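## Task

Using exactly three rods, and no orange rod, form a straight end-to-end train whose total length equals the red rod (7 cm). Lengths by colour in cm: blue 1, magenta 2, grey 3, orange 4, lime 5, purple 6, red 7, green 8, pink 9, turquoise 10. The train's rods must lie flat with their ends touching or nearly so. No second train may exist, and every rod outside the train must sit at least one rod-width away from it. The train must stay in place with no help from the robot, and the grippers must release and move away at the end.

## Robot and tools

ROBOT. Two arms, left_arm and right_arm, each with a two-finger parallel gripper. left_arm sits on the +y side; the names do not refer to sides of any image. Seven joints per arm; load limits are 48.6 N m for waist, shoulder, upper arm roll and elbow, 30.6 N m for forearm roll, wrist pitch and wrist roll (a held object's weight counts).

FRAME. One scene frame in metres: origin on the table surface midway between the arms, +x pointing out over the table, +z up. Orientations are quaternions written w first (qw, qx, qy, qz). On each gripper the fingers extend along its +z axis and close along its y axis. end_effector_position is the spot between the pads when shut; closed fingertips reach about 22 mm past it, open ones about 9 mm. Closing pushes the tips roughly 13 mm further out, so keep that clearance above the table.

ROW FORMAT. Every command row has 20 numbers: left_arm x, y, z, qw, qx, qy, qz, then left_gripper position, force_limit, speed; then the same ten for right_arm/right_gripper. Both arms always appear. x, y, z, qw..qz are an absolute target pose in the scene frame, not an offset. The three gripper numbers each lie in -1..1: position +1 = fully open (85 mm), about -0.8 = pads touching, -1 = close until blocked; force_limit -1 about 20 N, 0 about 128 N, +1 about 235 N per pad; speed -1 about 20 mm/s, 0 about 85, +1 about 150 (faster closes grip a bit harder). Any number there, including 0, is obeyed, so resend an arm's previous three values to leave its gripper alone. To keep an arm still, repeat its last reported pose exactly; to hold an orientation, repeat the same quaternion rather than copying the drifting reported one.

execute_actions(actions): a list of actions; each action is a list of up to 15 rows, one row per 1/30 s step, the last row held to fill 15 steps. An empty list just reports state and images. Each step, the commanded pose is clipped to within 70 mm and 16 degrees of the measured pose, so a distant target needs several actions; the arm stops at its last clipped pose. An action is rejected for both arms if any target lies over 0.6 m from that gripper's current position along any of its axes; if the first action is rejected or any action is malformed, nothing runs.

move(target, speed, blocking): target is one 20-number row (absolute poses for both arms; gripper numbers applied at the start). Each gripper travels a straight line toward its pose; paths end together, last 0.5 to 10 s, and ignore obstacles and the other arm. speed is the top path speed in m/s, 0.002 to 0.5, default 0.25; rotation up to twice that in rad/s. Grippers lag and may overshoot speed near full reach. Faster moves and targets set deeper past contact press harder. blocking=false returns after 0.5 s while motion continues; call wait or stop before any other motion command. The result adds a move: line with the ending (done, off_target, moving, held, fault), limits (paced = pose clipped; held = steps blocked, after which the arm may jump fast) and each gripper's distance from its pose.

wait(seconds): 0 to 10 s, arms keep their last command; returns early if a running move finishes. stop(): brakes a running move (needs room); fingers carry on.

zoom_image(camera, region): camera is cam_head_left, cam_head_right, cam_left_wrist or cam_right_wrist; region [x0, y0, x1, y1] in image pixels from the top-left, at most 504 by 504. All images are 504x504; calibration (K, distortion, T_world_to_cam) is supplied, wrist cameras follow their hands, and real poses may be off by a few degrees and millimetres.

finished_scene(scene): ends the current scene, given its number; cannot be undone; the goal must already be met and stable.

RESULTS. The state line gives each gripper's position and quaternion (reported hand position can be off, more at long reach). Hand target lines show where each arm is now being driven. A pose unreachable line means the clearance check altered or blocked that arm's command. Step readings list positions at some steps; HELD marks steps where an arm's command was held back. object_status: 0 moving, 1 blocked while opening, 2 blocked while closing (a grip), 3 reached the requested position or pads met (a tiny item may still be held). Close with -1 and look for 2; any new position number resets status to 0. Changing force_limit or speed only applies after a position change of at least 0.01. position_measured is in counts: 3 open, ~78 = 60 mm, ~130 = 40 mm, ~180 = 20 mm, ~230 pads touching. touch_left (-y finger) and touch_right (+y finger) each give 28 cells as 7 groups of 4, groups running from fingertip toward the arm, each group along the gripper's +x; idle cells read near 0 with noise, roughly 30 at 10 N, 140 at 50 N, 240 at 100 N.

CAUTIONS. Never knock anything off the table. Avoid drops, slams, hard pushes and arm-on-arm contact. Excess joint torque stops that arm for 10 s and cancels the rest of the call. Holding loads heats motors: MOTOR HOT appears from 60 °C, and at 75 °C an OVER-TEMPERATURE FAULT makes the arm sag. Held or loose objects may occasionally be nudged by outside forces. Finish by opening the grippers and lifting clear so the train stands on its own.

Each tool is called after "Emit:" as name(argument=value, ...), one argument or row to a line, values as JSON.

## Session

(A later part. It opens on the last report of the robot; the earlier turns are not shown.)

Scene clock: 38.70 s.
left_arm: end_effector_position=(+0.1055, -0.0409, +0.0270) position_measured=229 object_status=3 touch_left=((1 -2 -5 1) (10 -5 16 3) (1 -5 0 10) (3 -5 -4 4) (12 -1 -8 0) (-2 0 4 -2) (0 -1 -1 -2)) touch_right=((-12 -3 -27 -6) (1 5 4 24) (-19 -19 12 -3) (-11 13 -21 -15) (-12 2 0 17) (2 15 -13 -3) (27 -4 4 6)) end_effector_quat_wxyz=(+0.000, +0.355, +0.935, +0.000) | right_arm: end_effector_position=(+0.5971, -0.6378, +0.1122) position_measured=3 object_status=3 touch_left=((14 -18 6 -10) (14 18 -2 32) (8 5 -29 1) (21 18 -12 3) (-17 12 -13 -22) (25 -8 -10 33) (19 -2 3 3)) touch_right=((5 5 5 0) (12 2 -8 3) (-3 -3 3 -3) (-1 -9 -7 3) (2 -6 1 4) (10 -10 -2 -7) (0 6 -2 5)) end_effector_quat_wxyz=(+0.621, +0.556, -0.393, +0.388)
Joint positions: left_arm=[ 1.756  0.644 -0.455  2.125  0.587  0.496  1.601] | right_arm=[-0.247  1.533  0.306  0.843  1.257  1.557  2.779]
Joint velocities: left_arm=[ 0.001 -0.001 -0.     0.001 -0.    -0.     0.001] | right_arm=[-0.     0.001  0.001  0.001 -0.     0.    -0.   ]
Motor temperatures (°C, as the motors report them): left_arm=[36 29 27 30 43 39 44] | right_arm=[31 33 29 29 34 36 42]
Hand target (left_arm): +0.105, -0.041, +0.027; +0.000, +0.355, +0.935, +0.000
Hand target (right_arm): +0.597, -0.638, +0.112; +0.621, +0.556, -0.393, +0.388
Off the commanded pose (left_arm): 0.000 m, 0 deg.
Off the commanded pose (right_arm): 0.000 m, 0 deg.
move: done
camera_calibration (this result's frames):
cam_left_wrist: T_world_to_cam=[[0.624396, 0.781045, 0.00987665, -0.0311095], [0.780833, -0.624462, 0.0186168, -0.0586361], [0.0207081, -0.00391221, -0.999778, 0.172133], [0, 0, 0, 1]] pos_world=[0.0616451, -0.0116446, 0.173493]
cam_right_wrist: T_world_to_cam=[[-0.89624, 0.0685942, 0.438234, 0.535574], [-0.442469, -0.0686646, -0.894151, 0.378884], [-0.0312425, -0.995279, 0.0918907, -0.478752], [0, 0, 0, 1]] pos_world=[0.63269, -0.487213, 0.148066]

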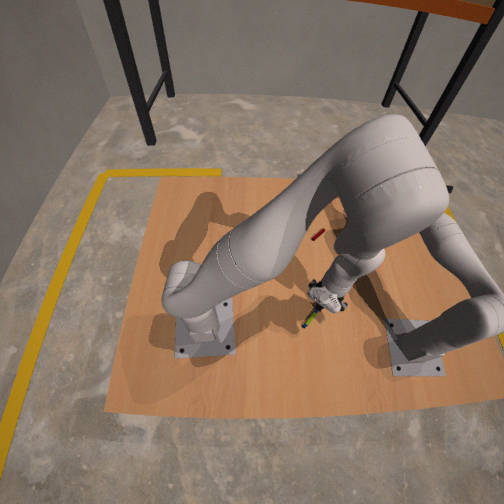

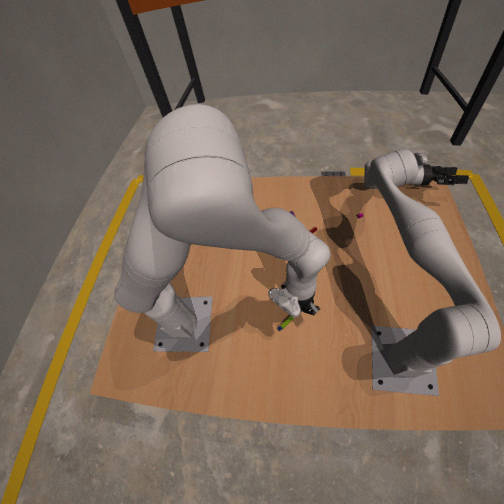

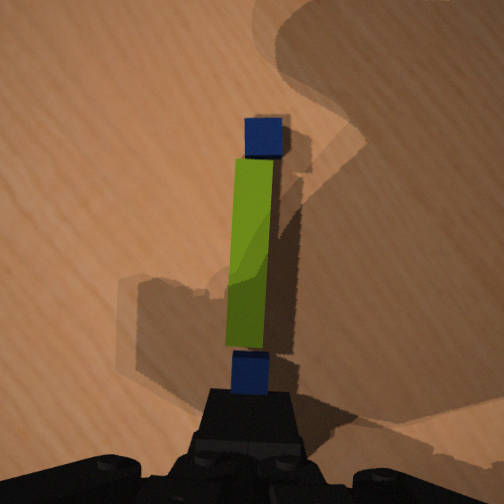

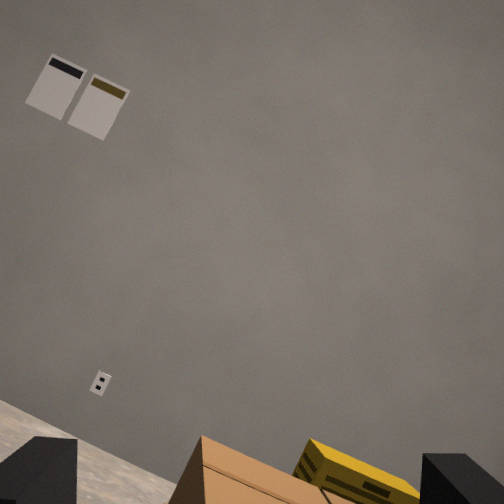

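Emit:
move(
  target=[0.1046,-0.0403,0.027,0,0.3551,0.9348,0,-0.8,-0.5,0, 0.5971,-0.6378,0.1122,0.621,0.556,-0.393,0.388,1,0,0],
  speed=0.02,
)

Emit:
move(
  target=[0.1076,-0.0430,0.06,0,0.3551,0.9348,0,0.2,-0.5,0, 0.5971,-0.6378,0.1122,0.621,0.556,-0.393,0.388,1,0,0],
  speed=0.05,
)

Scene clock: 39.57 s.
left_arm: end_effector_position=(+0.1046, -0.0403, +0.0270) position_measured=229 object_status=3 touch_left=((5 -5 11 -10) (6 -4 2 -1) (5 -16 -14 2) (1 -4 -6 4) (10 -2 6 -8) (3 4 3 -9) (0 3 5 12)) touch_right=((-6 14 18 -11) (-14 -40 -19 -5) (15 -6 12 3) (0 22 0 6) (-13 -13 -4 5) (-19 6 32 10) (14 -11 -10 -5)) end_effector_quat_wxyz=(+0.000, +0.355, +0.935, +0.000) | right_arm: end_effector_position=(+0.5971, -0.6378, +0.1122) position_measured=3 object_status=3 touch_left=((-2 -18 44 -5) (4 -17 -17 8) (-4 8 -9 -32) (17 -3 -2 -22) (-18 -8 -6 -1) (17 -36 0 4) (-10 -2 -3 -13)) touch_right=((8 -5 0 -6) (-6 8 -5 -10) (-2 -1 5 7) (12 -7 -5 2) (9 -7 7 16) (-6 -12 -5 -9) (2 11 -11 2)) end_effector_quat_wxyz=(+0.621, +0.556, -0.393, +0.388)
Joint positions: left_arm=[ 1.757  0.643 -0.455  2.128  0.588  0.495  1.602] | right_arm=[-0.247  1.533  0.306  0.843  1.257  1.557  2.779]
Joint velocities: left_arm=[ 0.001 -0.     0.    -0.001  0.     0.    -0.002] | right_arm=[ 0.001 -0.001  0.001 -0.001 -0.001  0.     0.   ]
Motor temperatures (°C, as the motors report them): left_arm=[36 29 27 30 43 39 44] | right_arm=[31 33 29 29 34 36 42]
Hand target (left_arm): +0.105, -0.040, +0.027; +0.000, +0.355, +0.935, +0.000
Hand target (right_arm): +0.597, -0.638, +0.112; +0.621, +0.556, -0.393, +0.388
Off the commanded pose (left_arm): 0.000 m, 0 deg.
Off the commanded pose (right_arm): 0.000 m, 0 deg.
move: done
camera_calibration (this result's frames):
cam_left_wrist: T_world_to_cam=[[0.624489, 0.780973, 0.00974872, -0.0310592], [0.780761, -0.624552, 0.0186302, -0.0575331], [0.0206382, -0.0040229, -0.999779, 0.172167], [0, 0, 0, 1]] pos_world=[0.0607624, -0.0109834, 0.173504]
cam_right_wrist: T_world_to_cam=[[-0.89624, 0.0685942, 0.438234, 0.535574], [-0.442469, -0.0686649, -0.894151, 0.378884], [-0.0312423, -0.995279, 0.0918909, -0.478752], [0, 0, 0, 1]] pos_world=[0.63269, -0.487213, 0.148066]

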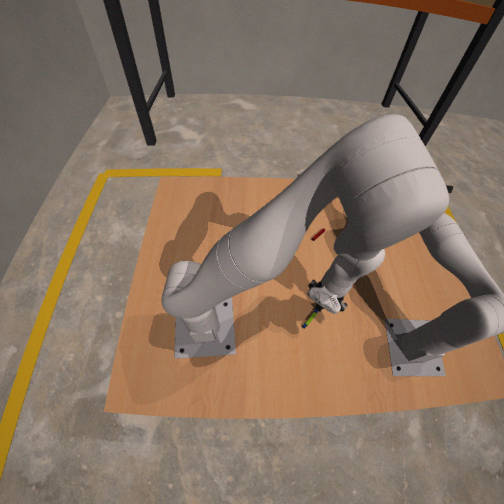

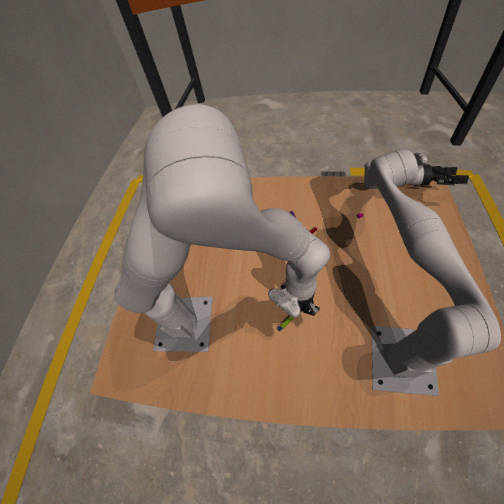

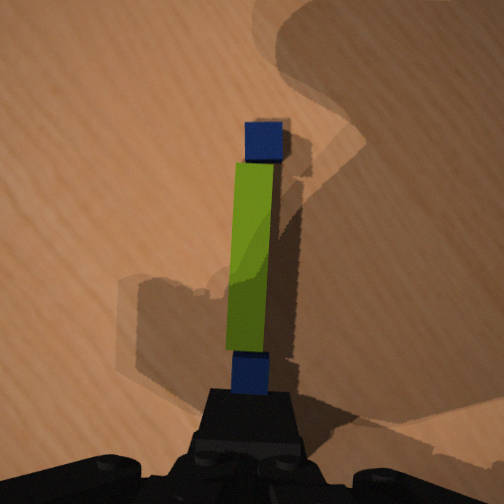

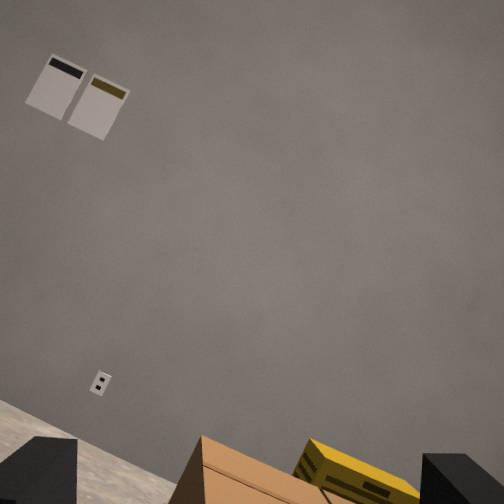

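Scene clock: 40.50 s.
left_arm: end_effector_position=(+0.1078, -0.0430, +0.0598) position_measured=104 object_status=0 touch_left=((-4 0 1 -5) (4 -1 4 5) (-2 -7 3 12) (4 -5 2 6) (8 1 8 -7) (-1 7 -1 -2) (5 11 -2 9)) touch_right=((19 15 -12 11) (-38 2 -37 -7) (16 -5 -1 8) (13 16 -13 20) (14 -20 2 10) (9 5 35 28) (14 18 -13 -11)) end_effector_quat_wxyz=(+0.000, +0.355, +0.935, +0.000) | right_arm: end_effector_position=(+0.5971, -0.6378, +0.1122) position_measured=3 object_status=3 touch_left=((9 -4 -7 10) (8 -9 15 12) (17 -10 -15 -4) (16 10 1 1) (9 8 -24 -6) (0 15 30 -2) (-1 -15 -17 -7)) touch_right=((2 7 3 -1) (-1 3 -7 -6) (-9 -5 0 13) (-1 -8 14 -2) (7 -11 11 10) (-1 3 -6 -5) (5 2 0 1)) end_effector_quat_wxyz=(+0.621, +0.556, -0.393, +0.388)
Joint positions: left_arm=[ 1.808  0.576 -0.53   2.094  0.51   0.599  1.667] | right_arm=[-0.247  1.533  0.306  0.843  1.257  1.557  2.779]
Joint velocities: left_arm=[ 0.004 -0.003  0.002 -0.001 -0.    -0.001  0.001] | right_arm=[-0.001 -0.001 -0.     0.    -0.001  0.     0.   ]
Motor temperatures (°C, as the motors report them): left_arm=[36 29 27 30 43 39 44] | right_arm=[31 33 29 29 34 36 42]
Hand target (left_arm): +0.108, -0.043, +0.060; +0.000, +0.355, +0.935, +0.000
Hand target (right_arm): +0.597, -0.638, +0.112; +0.621, +0.556, -0.393, +0.388
Off the commanded pose (left_arm): 0.000 m, 0 deg.
Off the commanded pose (right_arm): 0.000 m, 0 deg.
move: done
camera_calibration (this result's frames):
cam_left_wrist: T_world_to_cam=[[0.624158, 0.781229, 0.0103783, -0.0313123], [0.781016, -0.624235, 0.018595, -0.0623417], [0.0210055, -0.00350058, -0.999773, 0.204867], [0, 0, 0, 1]] pos_world=[0.0639303, -0.0137366, 0.206305]
cam_right_wrist: T_world_to_cam=[[-0.89624, 0.0685944, 0.438234, 0.535575], [-0.442468, -0.068665, -0.894152, 0.378884], [-0.0312425, -0.995279, 0.0918911, -0.478752], [0, 0, 0, 1]] pos_world=[0.63269, -0.487213, 0.148066]

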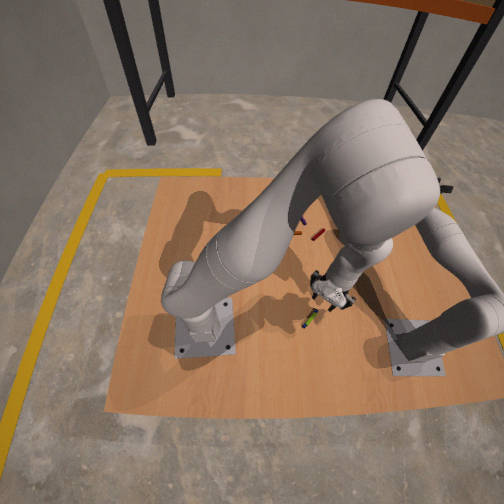

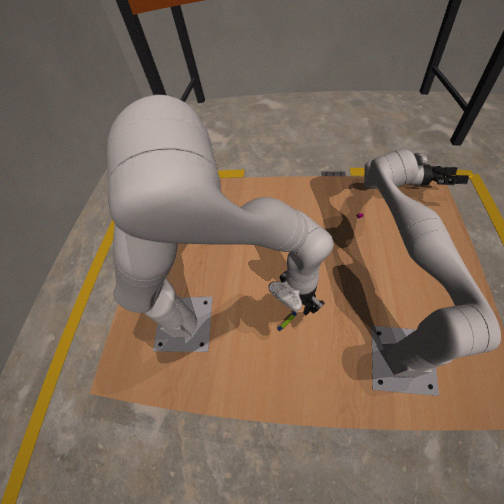

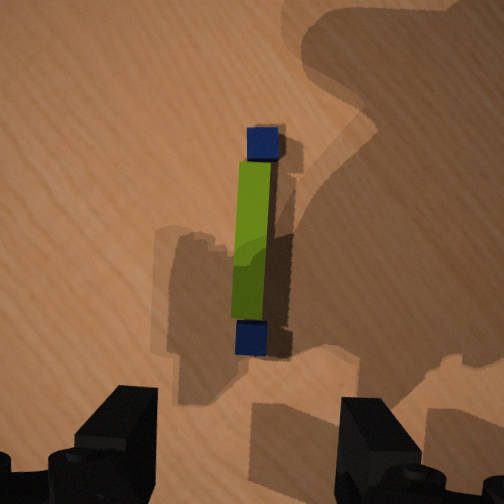

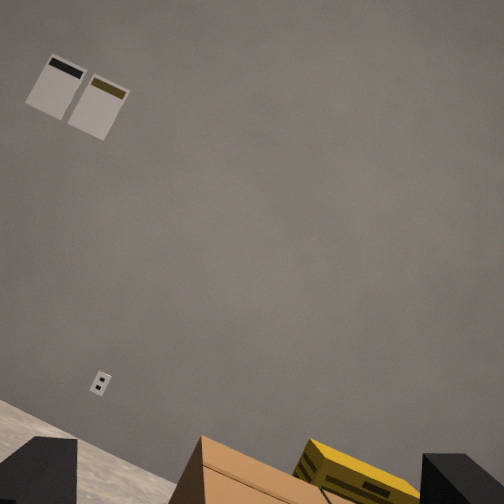

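Emit:
move(
  target=[0.0493,0.0117,0.06,0,0.3551,0.9348,0,0.2,-0.5,0, 0.5971,-0.6378,0.1122,0.621,0.556,-0.393,0.388,1,0,0],
)

Emit:
move(
  target=[0.0493,0.0117,0.026,0,0.3551,0.9348,0,0.2,-0.5,0, 0.5971,-0.6378,0.1122,0.621,0.556,-0.393,0.388,1,0,0],
  speed=0.08,
)

Scene clock: 41.47 s.
left_arm: end_effector_position=(+0.0504, +0.0122, +0.0600) position_measured=104 object_status=3 touch_left=((1 1 -6 -9) (0 1 14 -3) (-8 -11 -4 13) (5 -6 4 -2) (16 -7 -5 -11) (-1 0 4 -9) (0 8 1 -7)) touch_right=((-4 6 19 8) (3 10 -6 16) (-12 -15 -16 13) (24 13 4 17) (-2 -2 13 19) (10 37 -5 -1) (29 1 -45 1)) end_effector_quat_wxyz=(+0.000, +0.354, +0.935, +0.001) | right_arm: end_effector_position=(+0.5971, -0.6378, +0.1122) position_measured=3 object_status=3 touch_left=((-15 -12 -4 -2) (-5 -9 -11 16) (6 -15 -24 -6) (-8 8 9 4) (16 4 3 -8) (20 10 9 -6) (-3 25 -29 -20)) touch_right=((12 5 1 -2) (3 1 -4 2) (6 -14 5 8) (-2 -4 2 6) (-7 -6 -1 9) (5 1 -3 0) (9 -7 -7 3)) end_effector_quat_wxyz=(+0.621, +0.556, -0.393, +0.388)
Joint positions: left_arm=[ 1.966  0.491 -0.528  2.284  0.533  0.484  1.761] | right_arm=[-0.247  1.533  0.306  0.843  1.257  1.557  2.779]
Joint velocities: left_arm=[ 0.012 -0.007  0.006  0.001 -0.006 -0.002  0.006] | right_arm=[ 0.     0.     0.001 -0.001  0.001 -0.    -0.   ]
Motor temperatures (°C, as the motors report them): left_arm=[36 29 27 30 43 39 44] | right_arm=[31 33 29 29 34 36 42]
Hand target (left_arm): +0.050, +0.012, +0.060; +0.000, +0.355, +0.935, +0.000
Hand target (right_arm): +0.597, -0.638, +0.112; +0.621, +0.556, -0.393, +0.388
Off the commanded pose (left_arm): 0.001 m, 0 deg.
Off the commanded pose (right_arm): 0.000 m, 0 deg.
move: done
camera_calibration (this result's frames):
cam_left_wrist: T_world_to_cam=[[0.623456, 0.781779, 0.011119, -0.0385241], [0.781555, -0.623547, 0.0189657, 0.016922], [0.0217602, -0.0031342, -0.999758, 0.206426], [0, 0, 0, 1]] pos_world=[0.00630072, 0.0413159, 0.206484]
cam_right_wrist: T_world_to_cam=[[-0.89624, 0.0685943, 0.438234, 0.535574], [-0.442468, -0.0686648, -0.894151, 0.378884], [-0.0312424, -0.995279, 0.0918909, -0.478752], [0, 0, 0, 1]] pos_world=[0.63269, -0.487213, 0.148066]

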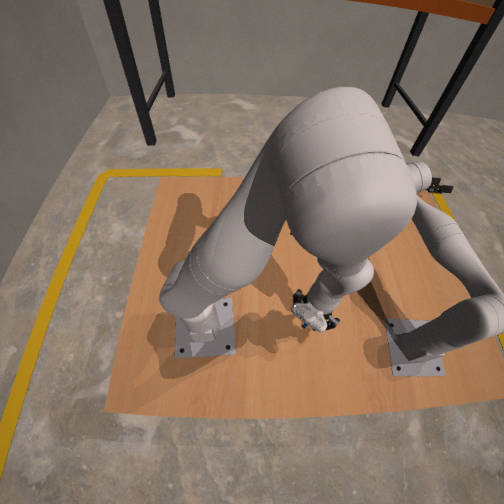

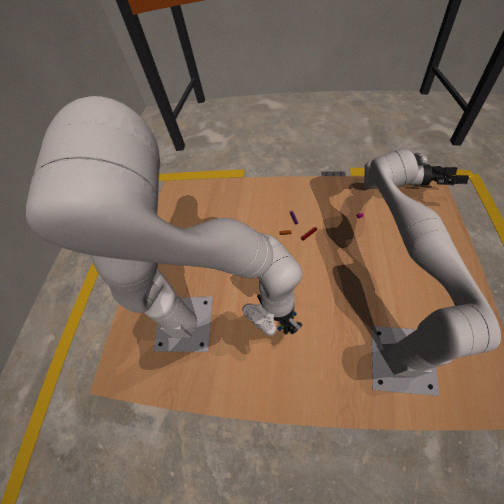

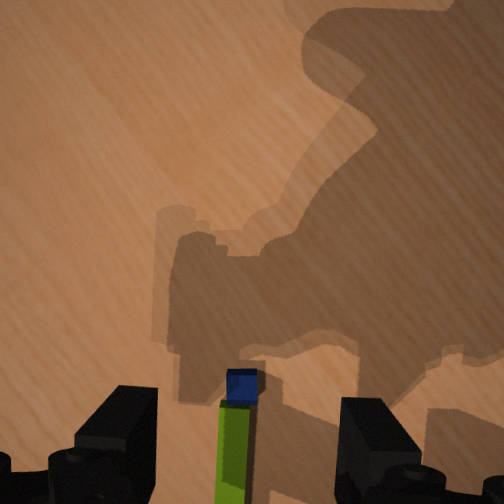

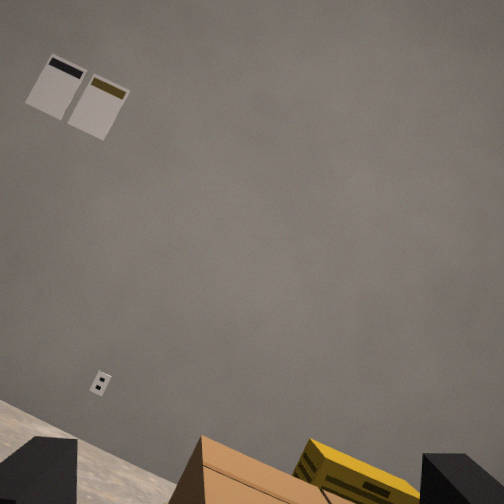

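Scene clock: 42.23 s.
left_arm: end_effector_position=(+0.0488, +0.0116, +0.0263) position_measured=104 object_status=3 touch_left=((7 3 8 -9) (8 -2 10 2) (-1 -2 -10 5) (11 -8 2 -4) (-2 -8 -4 -7) (0 6 7 2) (4 -1 6 2)) touch_right=((-2 -3 15 -1) (43 -10 -13 27) (-5 -38 26 14) (-12 2 -10 27) (3 22 -14 9) (11 26 6 -18) (-3 -12 4 -14)) end_effector_quat_wxyz=(-0.000, +0.356, +0.935, -0.001) | right_arm: end_effector_position=(+0.5971, -0.6378, +0.1122) position_measured=3 object_status=3 touch_left=((-24 -4 5 -4) (11 6 0 -5) (14 5 -9 6) (-2 2 7 24) (-17 -11 21 -16) (-10 12 24 -6) (-13 -11 0 -14)) touch_right=((17 -2 -14 -4) (2 5 -3 -4) (4 -9 6 -1) (-5 -11 6 -6) (10 0 -5 4) (8 -4 -9 0) (-4 3 -9 -2)) end_effector_quat_wxyz=(+0.621, +0.556, -0.393, +0.388)
Joint positions: left_arm=[ 1.869  0.576 -0.403  2.313  0.655  0.36   1.65 ] | right_arm=[-0.247  1.533  0.306  0.843  1.257  1.557  2.779]
Joint velocities: left_arm=[-0.009  0.006 -0.003  0.     0.004  0.    -0.005] | right_arm=[-0.002  0.001  0.    -0.     0.    -0.001  0.   ]
Motor temperatures (°C, as the motors report them): left_arm=[36 29 27 30 43 39 44] | right_arm=[31 33 29 29 34 36 42]
Hand target (left_arm): +0.049, +0.012, +0.026; -0.000, +0.355, +0.935, -0.000
Hand target (right_arm): +0.597, -0.638, +0.112; +0.621, +0.556, -0.393, +0.388
Off the commanded pose (left_arm): 0.001 m, 0 deg.
Off the commanded pose (right_arm): 0.000 m, 0 deg.
move: done
camera_calibration (this result's frames):
cam_left_wrist: T_world_to_cam=[[0.625437, 0.780227, 0.0086459, -0.0366728], [0.780021, -0.625477, 0.0185877, 0.0185271], [0.0199104, -0.00488142, -0.99979, 0.17284], [0, 0, 0, 1]] pos_world=[0.00504364, 0.0410451, 0.172776]
cam_right_wrist: T_world_to_cam=[[-0.89624, 0.0685943, 0.438234, 0.535574], [-0.442468, -0.0686646, -0.894151, 0.378884], [-0.0312425, -0.995279, 0.0918908, -0.478752], [0, 0, 0, 1]] pos_world=[0.63269, -0.487213, 0.148066]

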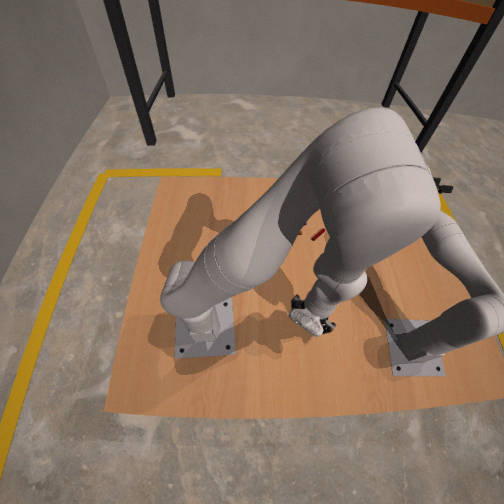

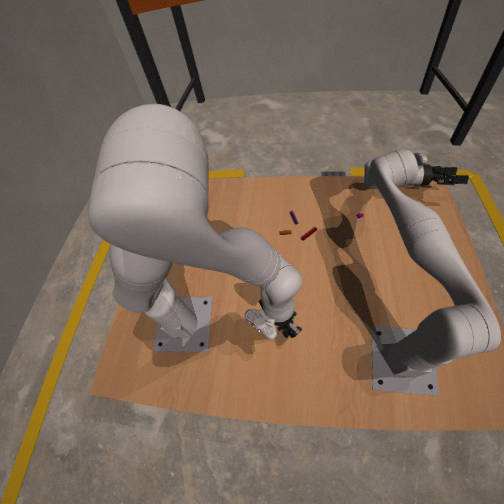

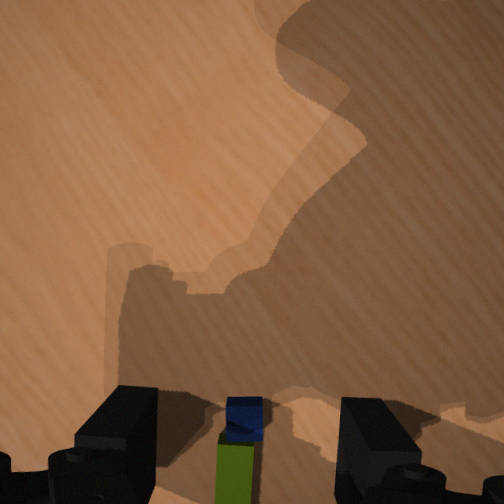

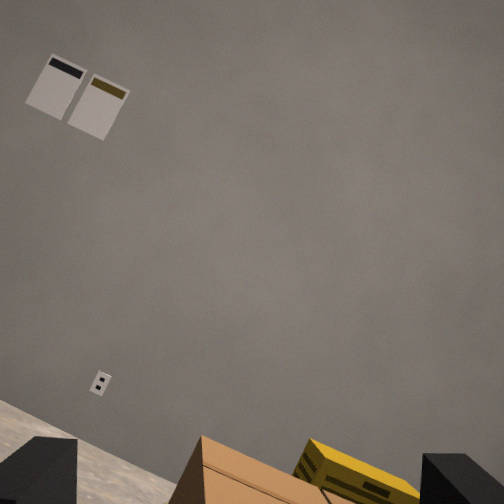

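Emit:
move(
  target=[0.0470,0.0093,0.026,0,0.3551,0.9348,0,0.2,-0.5,0, 0.5971,-0.6378,0.1122,0.621,0.556,-0.393,0.388,1,0,0],
  speed=0.05,
)

Emit:
move(
  target=[0.0470,0.0093,0.026,0,0.3551,0.9348,0,-1,-1,-0.5, 0.5971,-0.6378,0.1122,0.621,0.556,-0.393,0.388,1,0,0],
)

Emit:
move(
  target=[0.0470,0.0093,0.026,0,0.3551,0.9348,0,0.2,-1,-0.5, 0.5971,-0.6378,0.1122,0.621,0.556,-0.393,0.388,1,0,0],
)

Emit:
move(
  target=[0.10,-0.038,0.12,0,0.3551,0.9348,0,0.2,-1,-0.5, 0.5971,-0.6378,0.1122,0.621,0.556,-0.393,0.388,1,0,0],
)

Scene clock: 43.10 s.
left_arm: end_effector_position=(+0.0471, +0.0093, +0.0260) position_measured=104 object_status=3 touch_left=((-5 -2 1 3) (-1 -5 10 8) (-2 -15 -15 18) (12 -1 -2 4) (1 -3 -7 -4) (-3 10 -2 -10) (-5 13 4 8)) touch_right=((29 7 -15 9) (-1 -17 -45 -4) (-21 -2 6 7) (-1 19 18 2) (-5 4 13 -41) (12 -21 -14 -6) (10 3 -3 -9)) end_effector_quat_wxyz=(+0.000, +0.355, +0.935, +0.000) | right_arm: end_effector_position=(+0.5971, -0.6378, +0.1122) position_measured=3 object_status=3 touch_left=((-21 3 -10 15) (4 2 13 -10) (12 -19 8 -31) (16 6 -19 2) (-9 -3 -10 -7) (-3 10 7 9) (15 -9 -11 -6)) touch_right=((7 1 -2 -6) (2 -1 -4 -3) (1 -9 -4 7) (11 -2 12 -5) (3 -3 -3 14) (11 5 3 -4) (1 4 -9 1)) end_effector_quat_wxyz=(+0.621, +0.556, -0.393, +0.388)
Joint positions: left_arm=[ 1.88   0.58  -0.408  2.305  0.653  0.366  1.661] | right_arm=[-0.247  1.533  0.306  0.843  1.257  1.557  2.779]
Joint velocities: left_arm=[ 0.002  0.     0.001  0.    -0.     0.     0.001] | right_arm=[ 0.001 -0.    -0.    -0.    -0.001 -0.     0.   ]
Motor temperatures (°C, as the motors report them): left_arm=[36 29 27 30 43 39 44] | right_arm=[31 33 29 29 34 36 42]
Hand target (left_arm): +0.047, +0.009, +0.026; +0.000, +0.355, +0.935, +0.000
Hand target (right_arm): +0.597, -0.638, +0.112; +0.621, +0.556, -0.393, +0.388
Off the commanded pose (left_arm): 0.000 m, 0 deg.
Off the commanded pose (right_arm): 0.000 m, 0 deg.
move: done
camera_calibration (this result's frames):
cam_left_wrist: T_world_to_cam=[[0.624388, 0.781053, 0.00976298, -0.0338387], [0.78084, -0.624451, 0.0186707, 0.0184019], [0.0206793, -0.00403444, -0.999778, 0.172556], [0, 0, 0, 1]] pos_world=[0.00319119, 0.0386171, 0.172505]
cam_right_wrist: T_world_to_cam=[[-0.89624, 0.0685942, 0.438234, 0.535574], [-0.442468, -0.0686647, -0.894152, 0.378884], [-0.0312424, -0.995279, 0.0918908, -0.478752], [0, 0, 0, 1]] pos_world=[0.63269, -0.487213, 0.148066]

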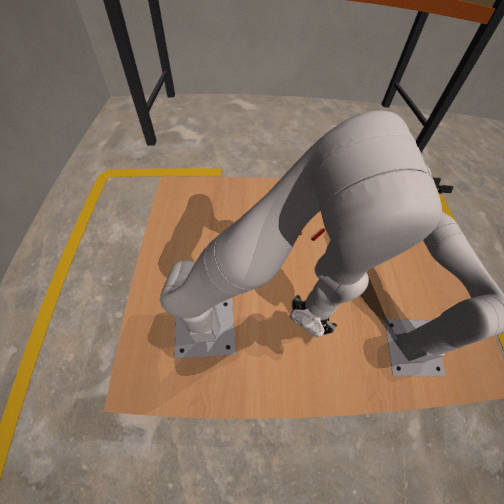

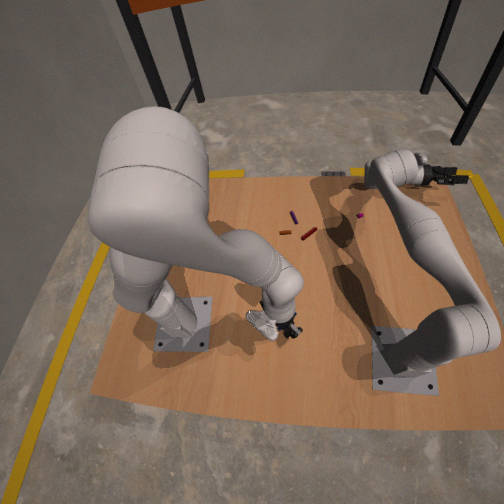

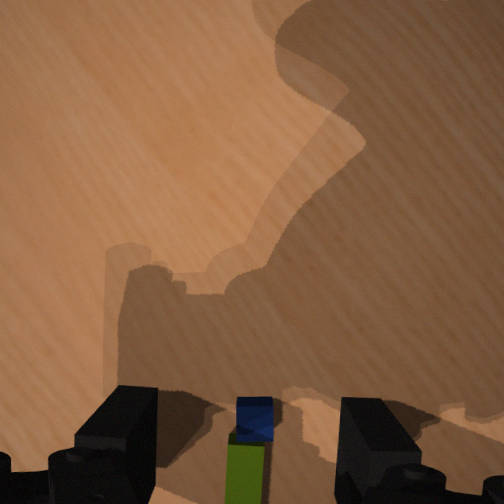

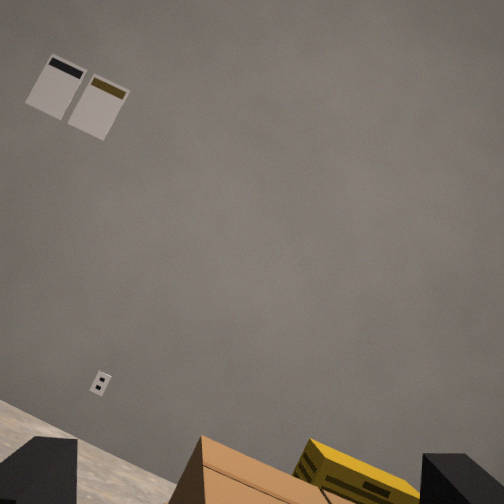

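Scene clock: 44.10 s.
left_arm: end_effector_position=(+0.0470, +0.0093, +0.0260) position_measured=206 object_status=2 touch_left=((247 251 210 174) (52 45 48 38) (-14 -8 -13 14) (-3 -10 -5 1) (5 -19 0 -12) (-11 3 6 -8) (-5 5 -3 8)) touch_right=((238 268 247 218) (39 32 42 49) (-7 9 -6 11) (-6 21 18 16) (11 -15 -6 3) (-10 -17 -7 13) (15 0 7 1)) end_effector_quat_wxyz=(+0.000, +0.355, +0.935, -0.000) | right_arm: end_effector_position=(+0.5971, -0.6378, +0.1122) position_measured=3 object_status=3 touch_left=((-2 -19 -7 5) (-19 12 9 4) (19 -7 -8 -11) (-6 18 24 17) (-4 3 26 -21) (14 6 6 -15) (-7 -20 9 -10)) touch_right=((16 10 0 -7) (3 1 -8 -3) (-4 -5 2 9) (-2 -6 11 -1) (3 2 2 -3) (3 -6 -2 4) (0 7 -5 0)) end_effector_quat_wxyz=(+0.621, +0.556, -0.393, +0.388)
Joint positions: left_arm=[ 1.88   0.58  -0.408  2.305  0.653  0.366  1.661] | right_arm=[-0.247  1.533  0.306  0.843  1.257  1.557  2.779]
Joint velocities: left_arm=[-0. -0. -0.  0. -0. -0.  0.] | right_arm=[ 0.001  0.001 -0.     0.     0.001  0.001  0.   ]
Motor temperatures (°C, as the motors report them): left_arm=[36 29 27 30 43 39 44] | right_arm=[31 33 29 29 34 36 42]
Hand target (left_arm): +0.047, +0.009, +0.026; +0.000, +0.355, +0.935, +0.000
Hand target (right_arm): +0.597, -0.638, +0.112; +0.621, +0.556, -0.393, +0.388
Off the commanded pose (left_arm): 0.000 m, 0 deg.
Off the commanded pose (right_arm): 0.000 m, 0 deg.
move: done
camera_calibration (this result's frames):
cam_left_wrist: T_world_to_cam=[[0.624488, 0.780975, 0.00963567, -0.0337787], [0.780762, -0.624549, 0.0186729, 0.0184229], [0.020601, -0.00413784, -0.999779, 0.172597], [0, 0, 0, 1]] pos_world=[0.00315483, 0.0386005, 0.17254]
cam_right_wrist: T_world_to_cam=[[-0.89624, 0.0685942, 0.438234, 0.535574], [-0.442468, -0.0686647, -0.894151, 0.378884], [-0.0312424, -0.995279, 0.0918908, -0.478752], [0, 0, 0, 1]] pos_world=[0.63269, -0.487213, 0.148066]

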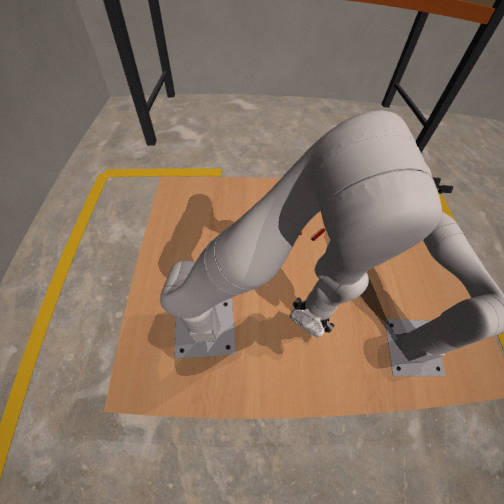

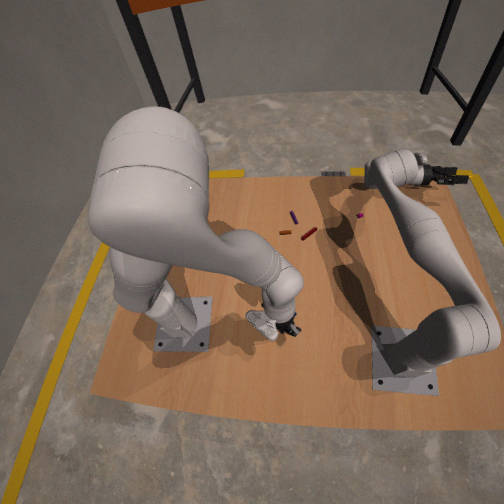

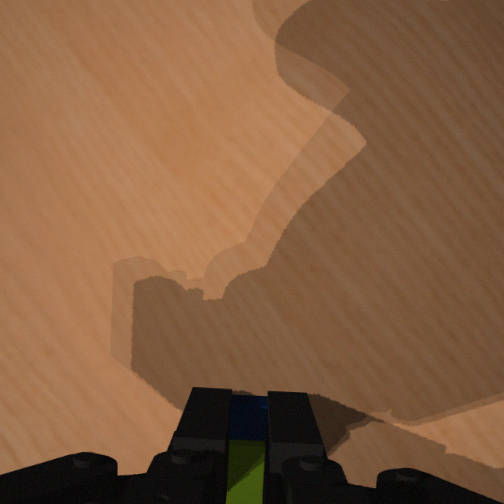

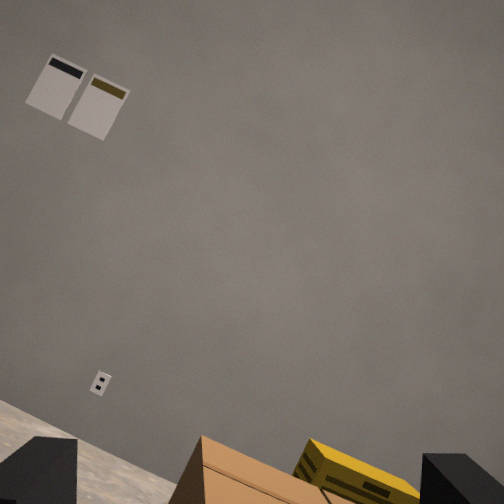

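Scene clock: 45.17 s.
left_arm: end_effector_position=(+0.0470, +0.0093, +0.0260) position_measured=104 object_status=0 touch_left=((5 1 1 -4) (3 5 12 3) (-3 -20 -5 4) (-9 2 5 -5) (2 4 4 2) (-10 15 3 -1) (-5 -2 8 9)) touch_right=((-26 12 -5 -33) (-1 -1 4 -1) (-2 2 -8 14) (8 12 28 10) (-26 -6 -33 10) (14 9 15 10) (1 13 14 -34)) end_effector_quat_wxyz=(+0.000, +0.355, +0.935, -0.000) | right_arm: end_effector_position=(+0.5971, -0.6378, +0.1122) position_measured=3 object_status=3 touch_left=((-8 14 16 7) (-8 -20 -12 21) (19 -11 17 2) (-5 28 -8 1) (3 -15 9 -11) (6 1 8 20) (-8 -10 6 -6)) touch_right=((5 7 -2 11) (8 6 -1 -5) (0 -13 3 0) (-9 -3 -1 -6) (0 -10 -4 4) (1 -8 -6 -3) (-3 -5 -8 7)) end_effector_quat_wxyz=(+0.621, +0.556, -0.393, +0.388)
Joint positions: left_arm=[ 1.88   0.58  -0.408  2.305  0.653  0.366  1.661] | right_arm=[-0.247  1.533  0.306  0.843  1.257  1.557  2.779]
Joint velocities: left_arm=[ 0.002 -0.     0.    -0.001 -0.    -0.001  0.   ] | right_arm=[ 0.001  0.     0.     0.    -0.001  0.     0.   ]
Motor temperatures (°C, as the motors report them): left_arm=[36 29 27 30 43 39 44] | right_arm=[31 33 29 29 34 36 42]
Hand target (left_arm): +0.047, +0.009, +0.026; +0.000, +0.355, +0.935, +0.000
Hand target (right_arm): +0.597, -0.638, +0.112; +0.621, +0.556, -0.393, +0.388
Off the commanded pose (left_arm): 0.000 m, 0 deg.
Off the commanded pose (right_arm): 0.000 m, 0 deg.
move: done
camera_calibration (this result's frames):
cam_left_wrist: T_world_to_cam=[[0.624498, 0.780966, 0.00973145, -0.0338012], [0.780754, -0.624561, 0.0186273, 0.0184414], [0.0206251, -0.00403483, -0.999779, 0.172558], [0, 0, 0, 1]] pos_world=[0.00315157, 0.0386116, 0.172505]
cam_right_wrist: T_world_to_cam=[[-0.89624, 0.0685944, 0.438234, 0.535574], [-0.442469, -0.0686648, -0.894151, 0.378884], [-0.0312425, -0.995279, 0.091891, -0.478752], [0, 0, 0, 1]] pos_world=[0.63269, -0.487213, 0.148066]

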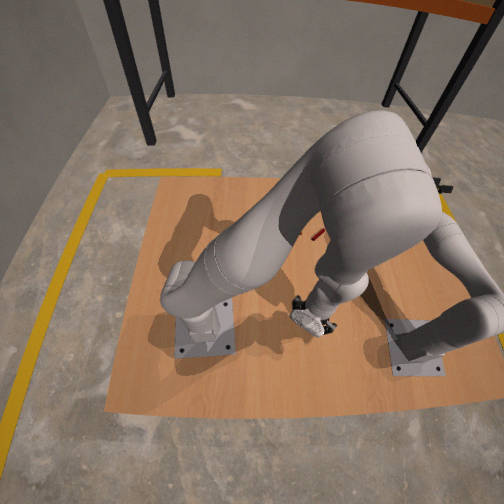

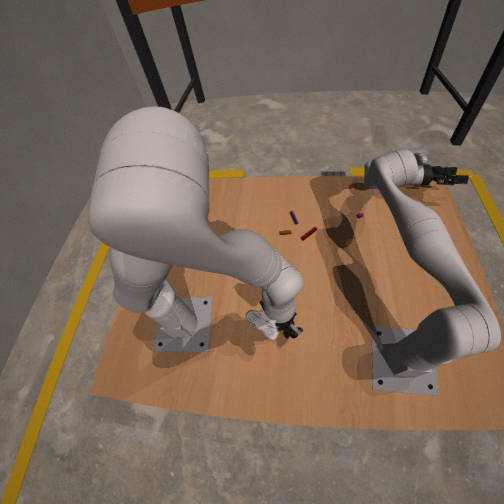

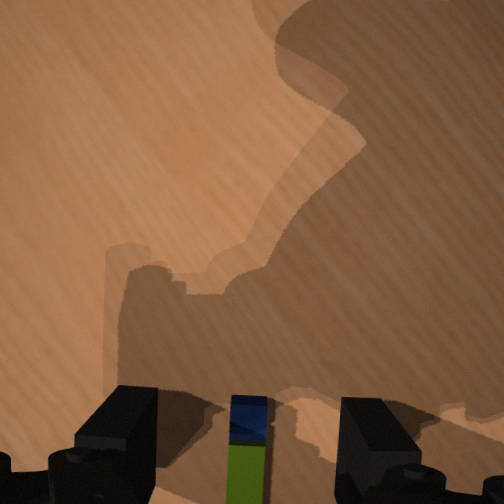

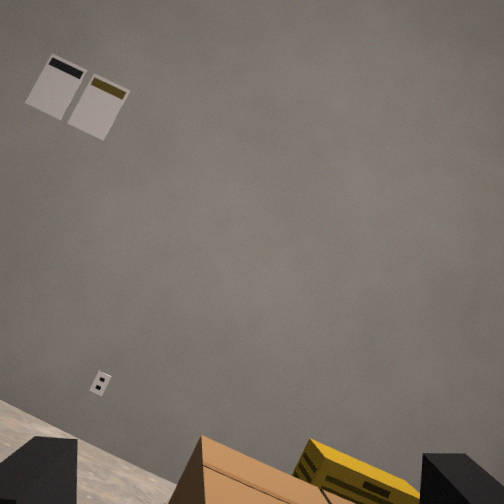

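Scene clock: 46.10 s.
left_arm: end_effector_position=(+0.0999, -0.0384, +0.1196) position_measured=104 object_status=3 touch_left=((-10 7 3 -8) (2 -7 10 2) (-4 -20 4 8) (-2 10 -1 11) (4 -4 3 -11) (-8 20 9 -5) (0 6 11 1)) touch_right=((-17 4 -11 -13) (12 10 -24 3) (-17 -5 24 -30) (-14 -6 3 17) (9 -7 -21 -5) (-11 16 22 -23) (-1 -6 -18 -8)) end_effector_quat_wxyz=(+0.000, +0.355, +0.935, +0.000) | right_arm: end_effector_position=(+0.5971, -0.6378, +0.1122) position_measured=3 object_status=3 touch_left=((6 -25 11 -4) (-32 1 6 13) (16 -6 -16 -14) (20 -3 6 -5) (-17 7 24 8) (7 0 32 10) (17 -22 1 -15)) touch_right=((-2 0 2 -3) (4 11 2 -3) (1 6 11 -9) (5 -10 3 -6) (7 -2 4 14) (3 -9 -4 -3) (5 6 -11 8)) end_effector_quat_wxyz=(+0.621, +0.556, -0.393, +0.388)
Joint positions: left_arm=[ 1.914  0.444 -0.629  2.048  0.374  0.762  1.806] | right_arm=[-0.247  1.533  0.306  0.843  1.257  1.557  2.779]
Joint velocities: left_arm=[-0.    -0.002  0.    -0.001 -0.001 -0.     0.   ] | right_arm=[-0.002 -0.    -0.    -0.001 -0.001 -0.001 -0.   ]
Motor temperatures (°C, as the motors report them): left_arm=[36 29 27 30 43 39 44] | right_arm=[31 33 29 29 34 36 42]
Hand target (left_arm): +0.100, -0.038, +0.120; +0.000, +0.355, +0.935, +0.000
Hand target (right_arm): +0.597, -0.638, +0.112; +0.621, +0.556, -0.393, +0.388
Off the commanded pose (left_arm): 0.001 m, 0 deg.
Off the commanded pose (right_arm): 0.000 m, 0 deg.
move: done
camera_calibration (this result's frames):
cam_left_wrist: T_world_to_cam=[[0.624254, 0.781153, 0.0103764, -0.0305329], [0.780937, -0.62433, 0.0186839, -0.0544362], [0.0210732, -0.00356018, -0.999772, 0.264793], [0, 0, 0, 1]] pos_world=[0.0559915, -0.00919257, 0.266066]
cam_right_wrist: T_world_to_cam=[[-0.89624, 0.0685942, 0.438234, 0.535574], [-0.442468, -0.0686646, -0.894152, 0.378884], [-0.0312425, -0.995279, 0.0918907, -0.478752], [0, 0, 0, 1]] pos_world=[0.63269, -0.487214, 0.148066]

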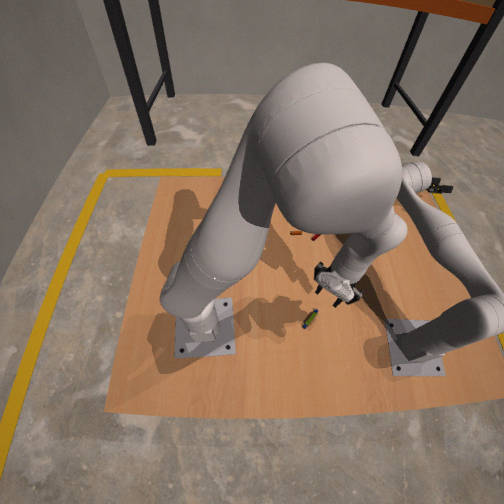

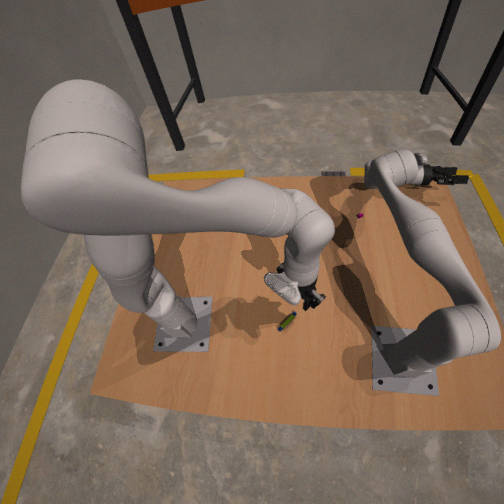

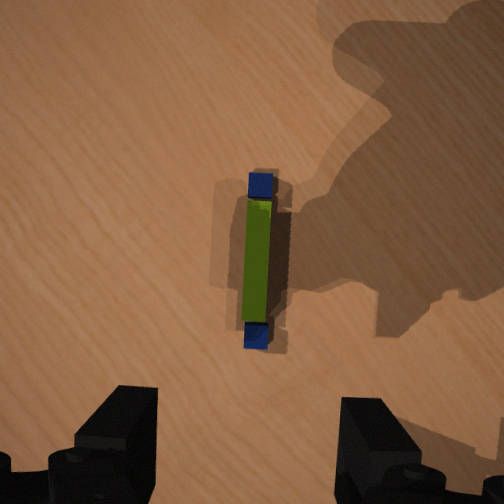

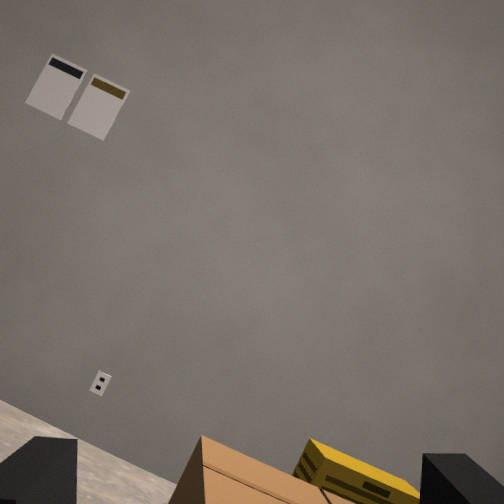

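Emit:
finished_scene(
  scene=2,
)

The scene is finished: the task was done.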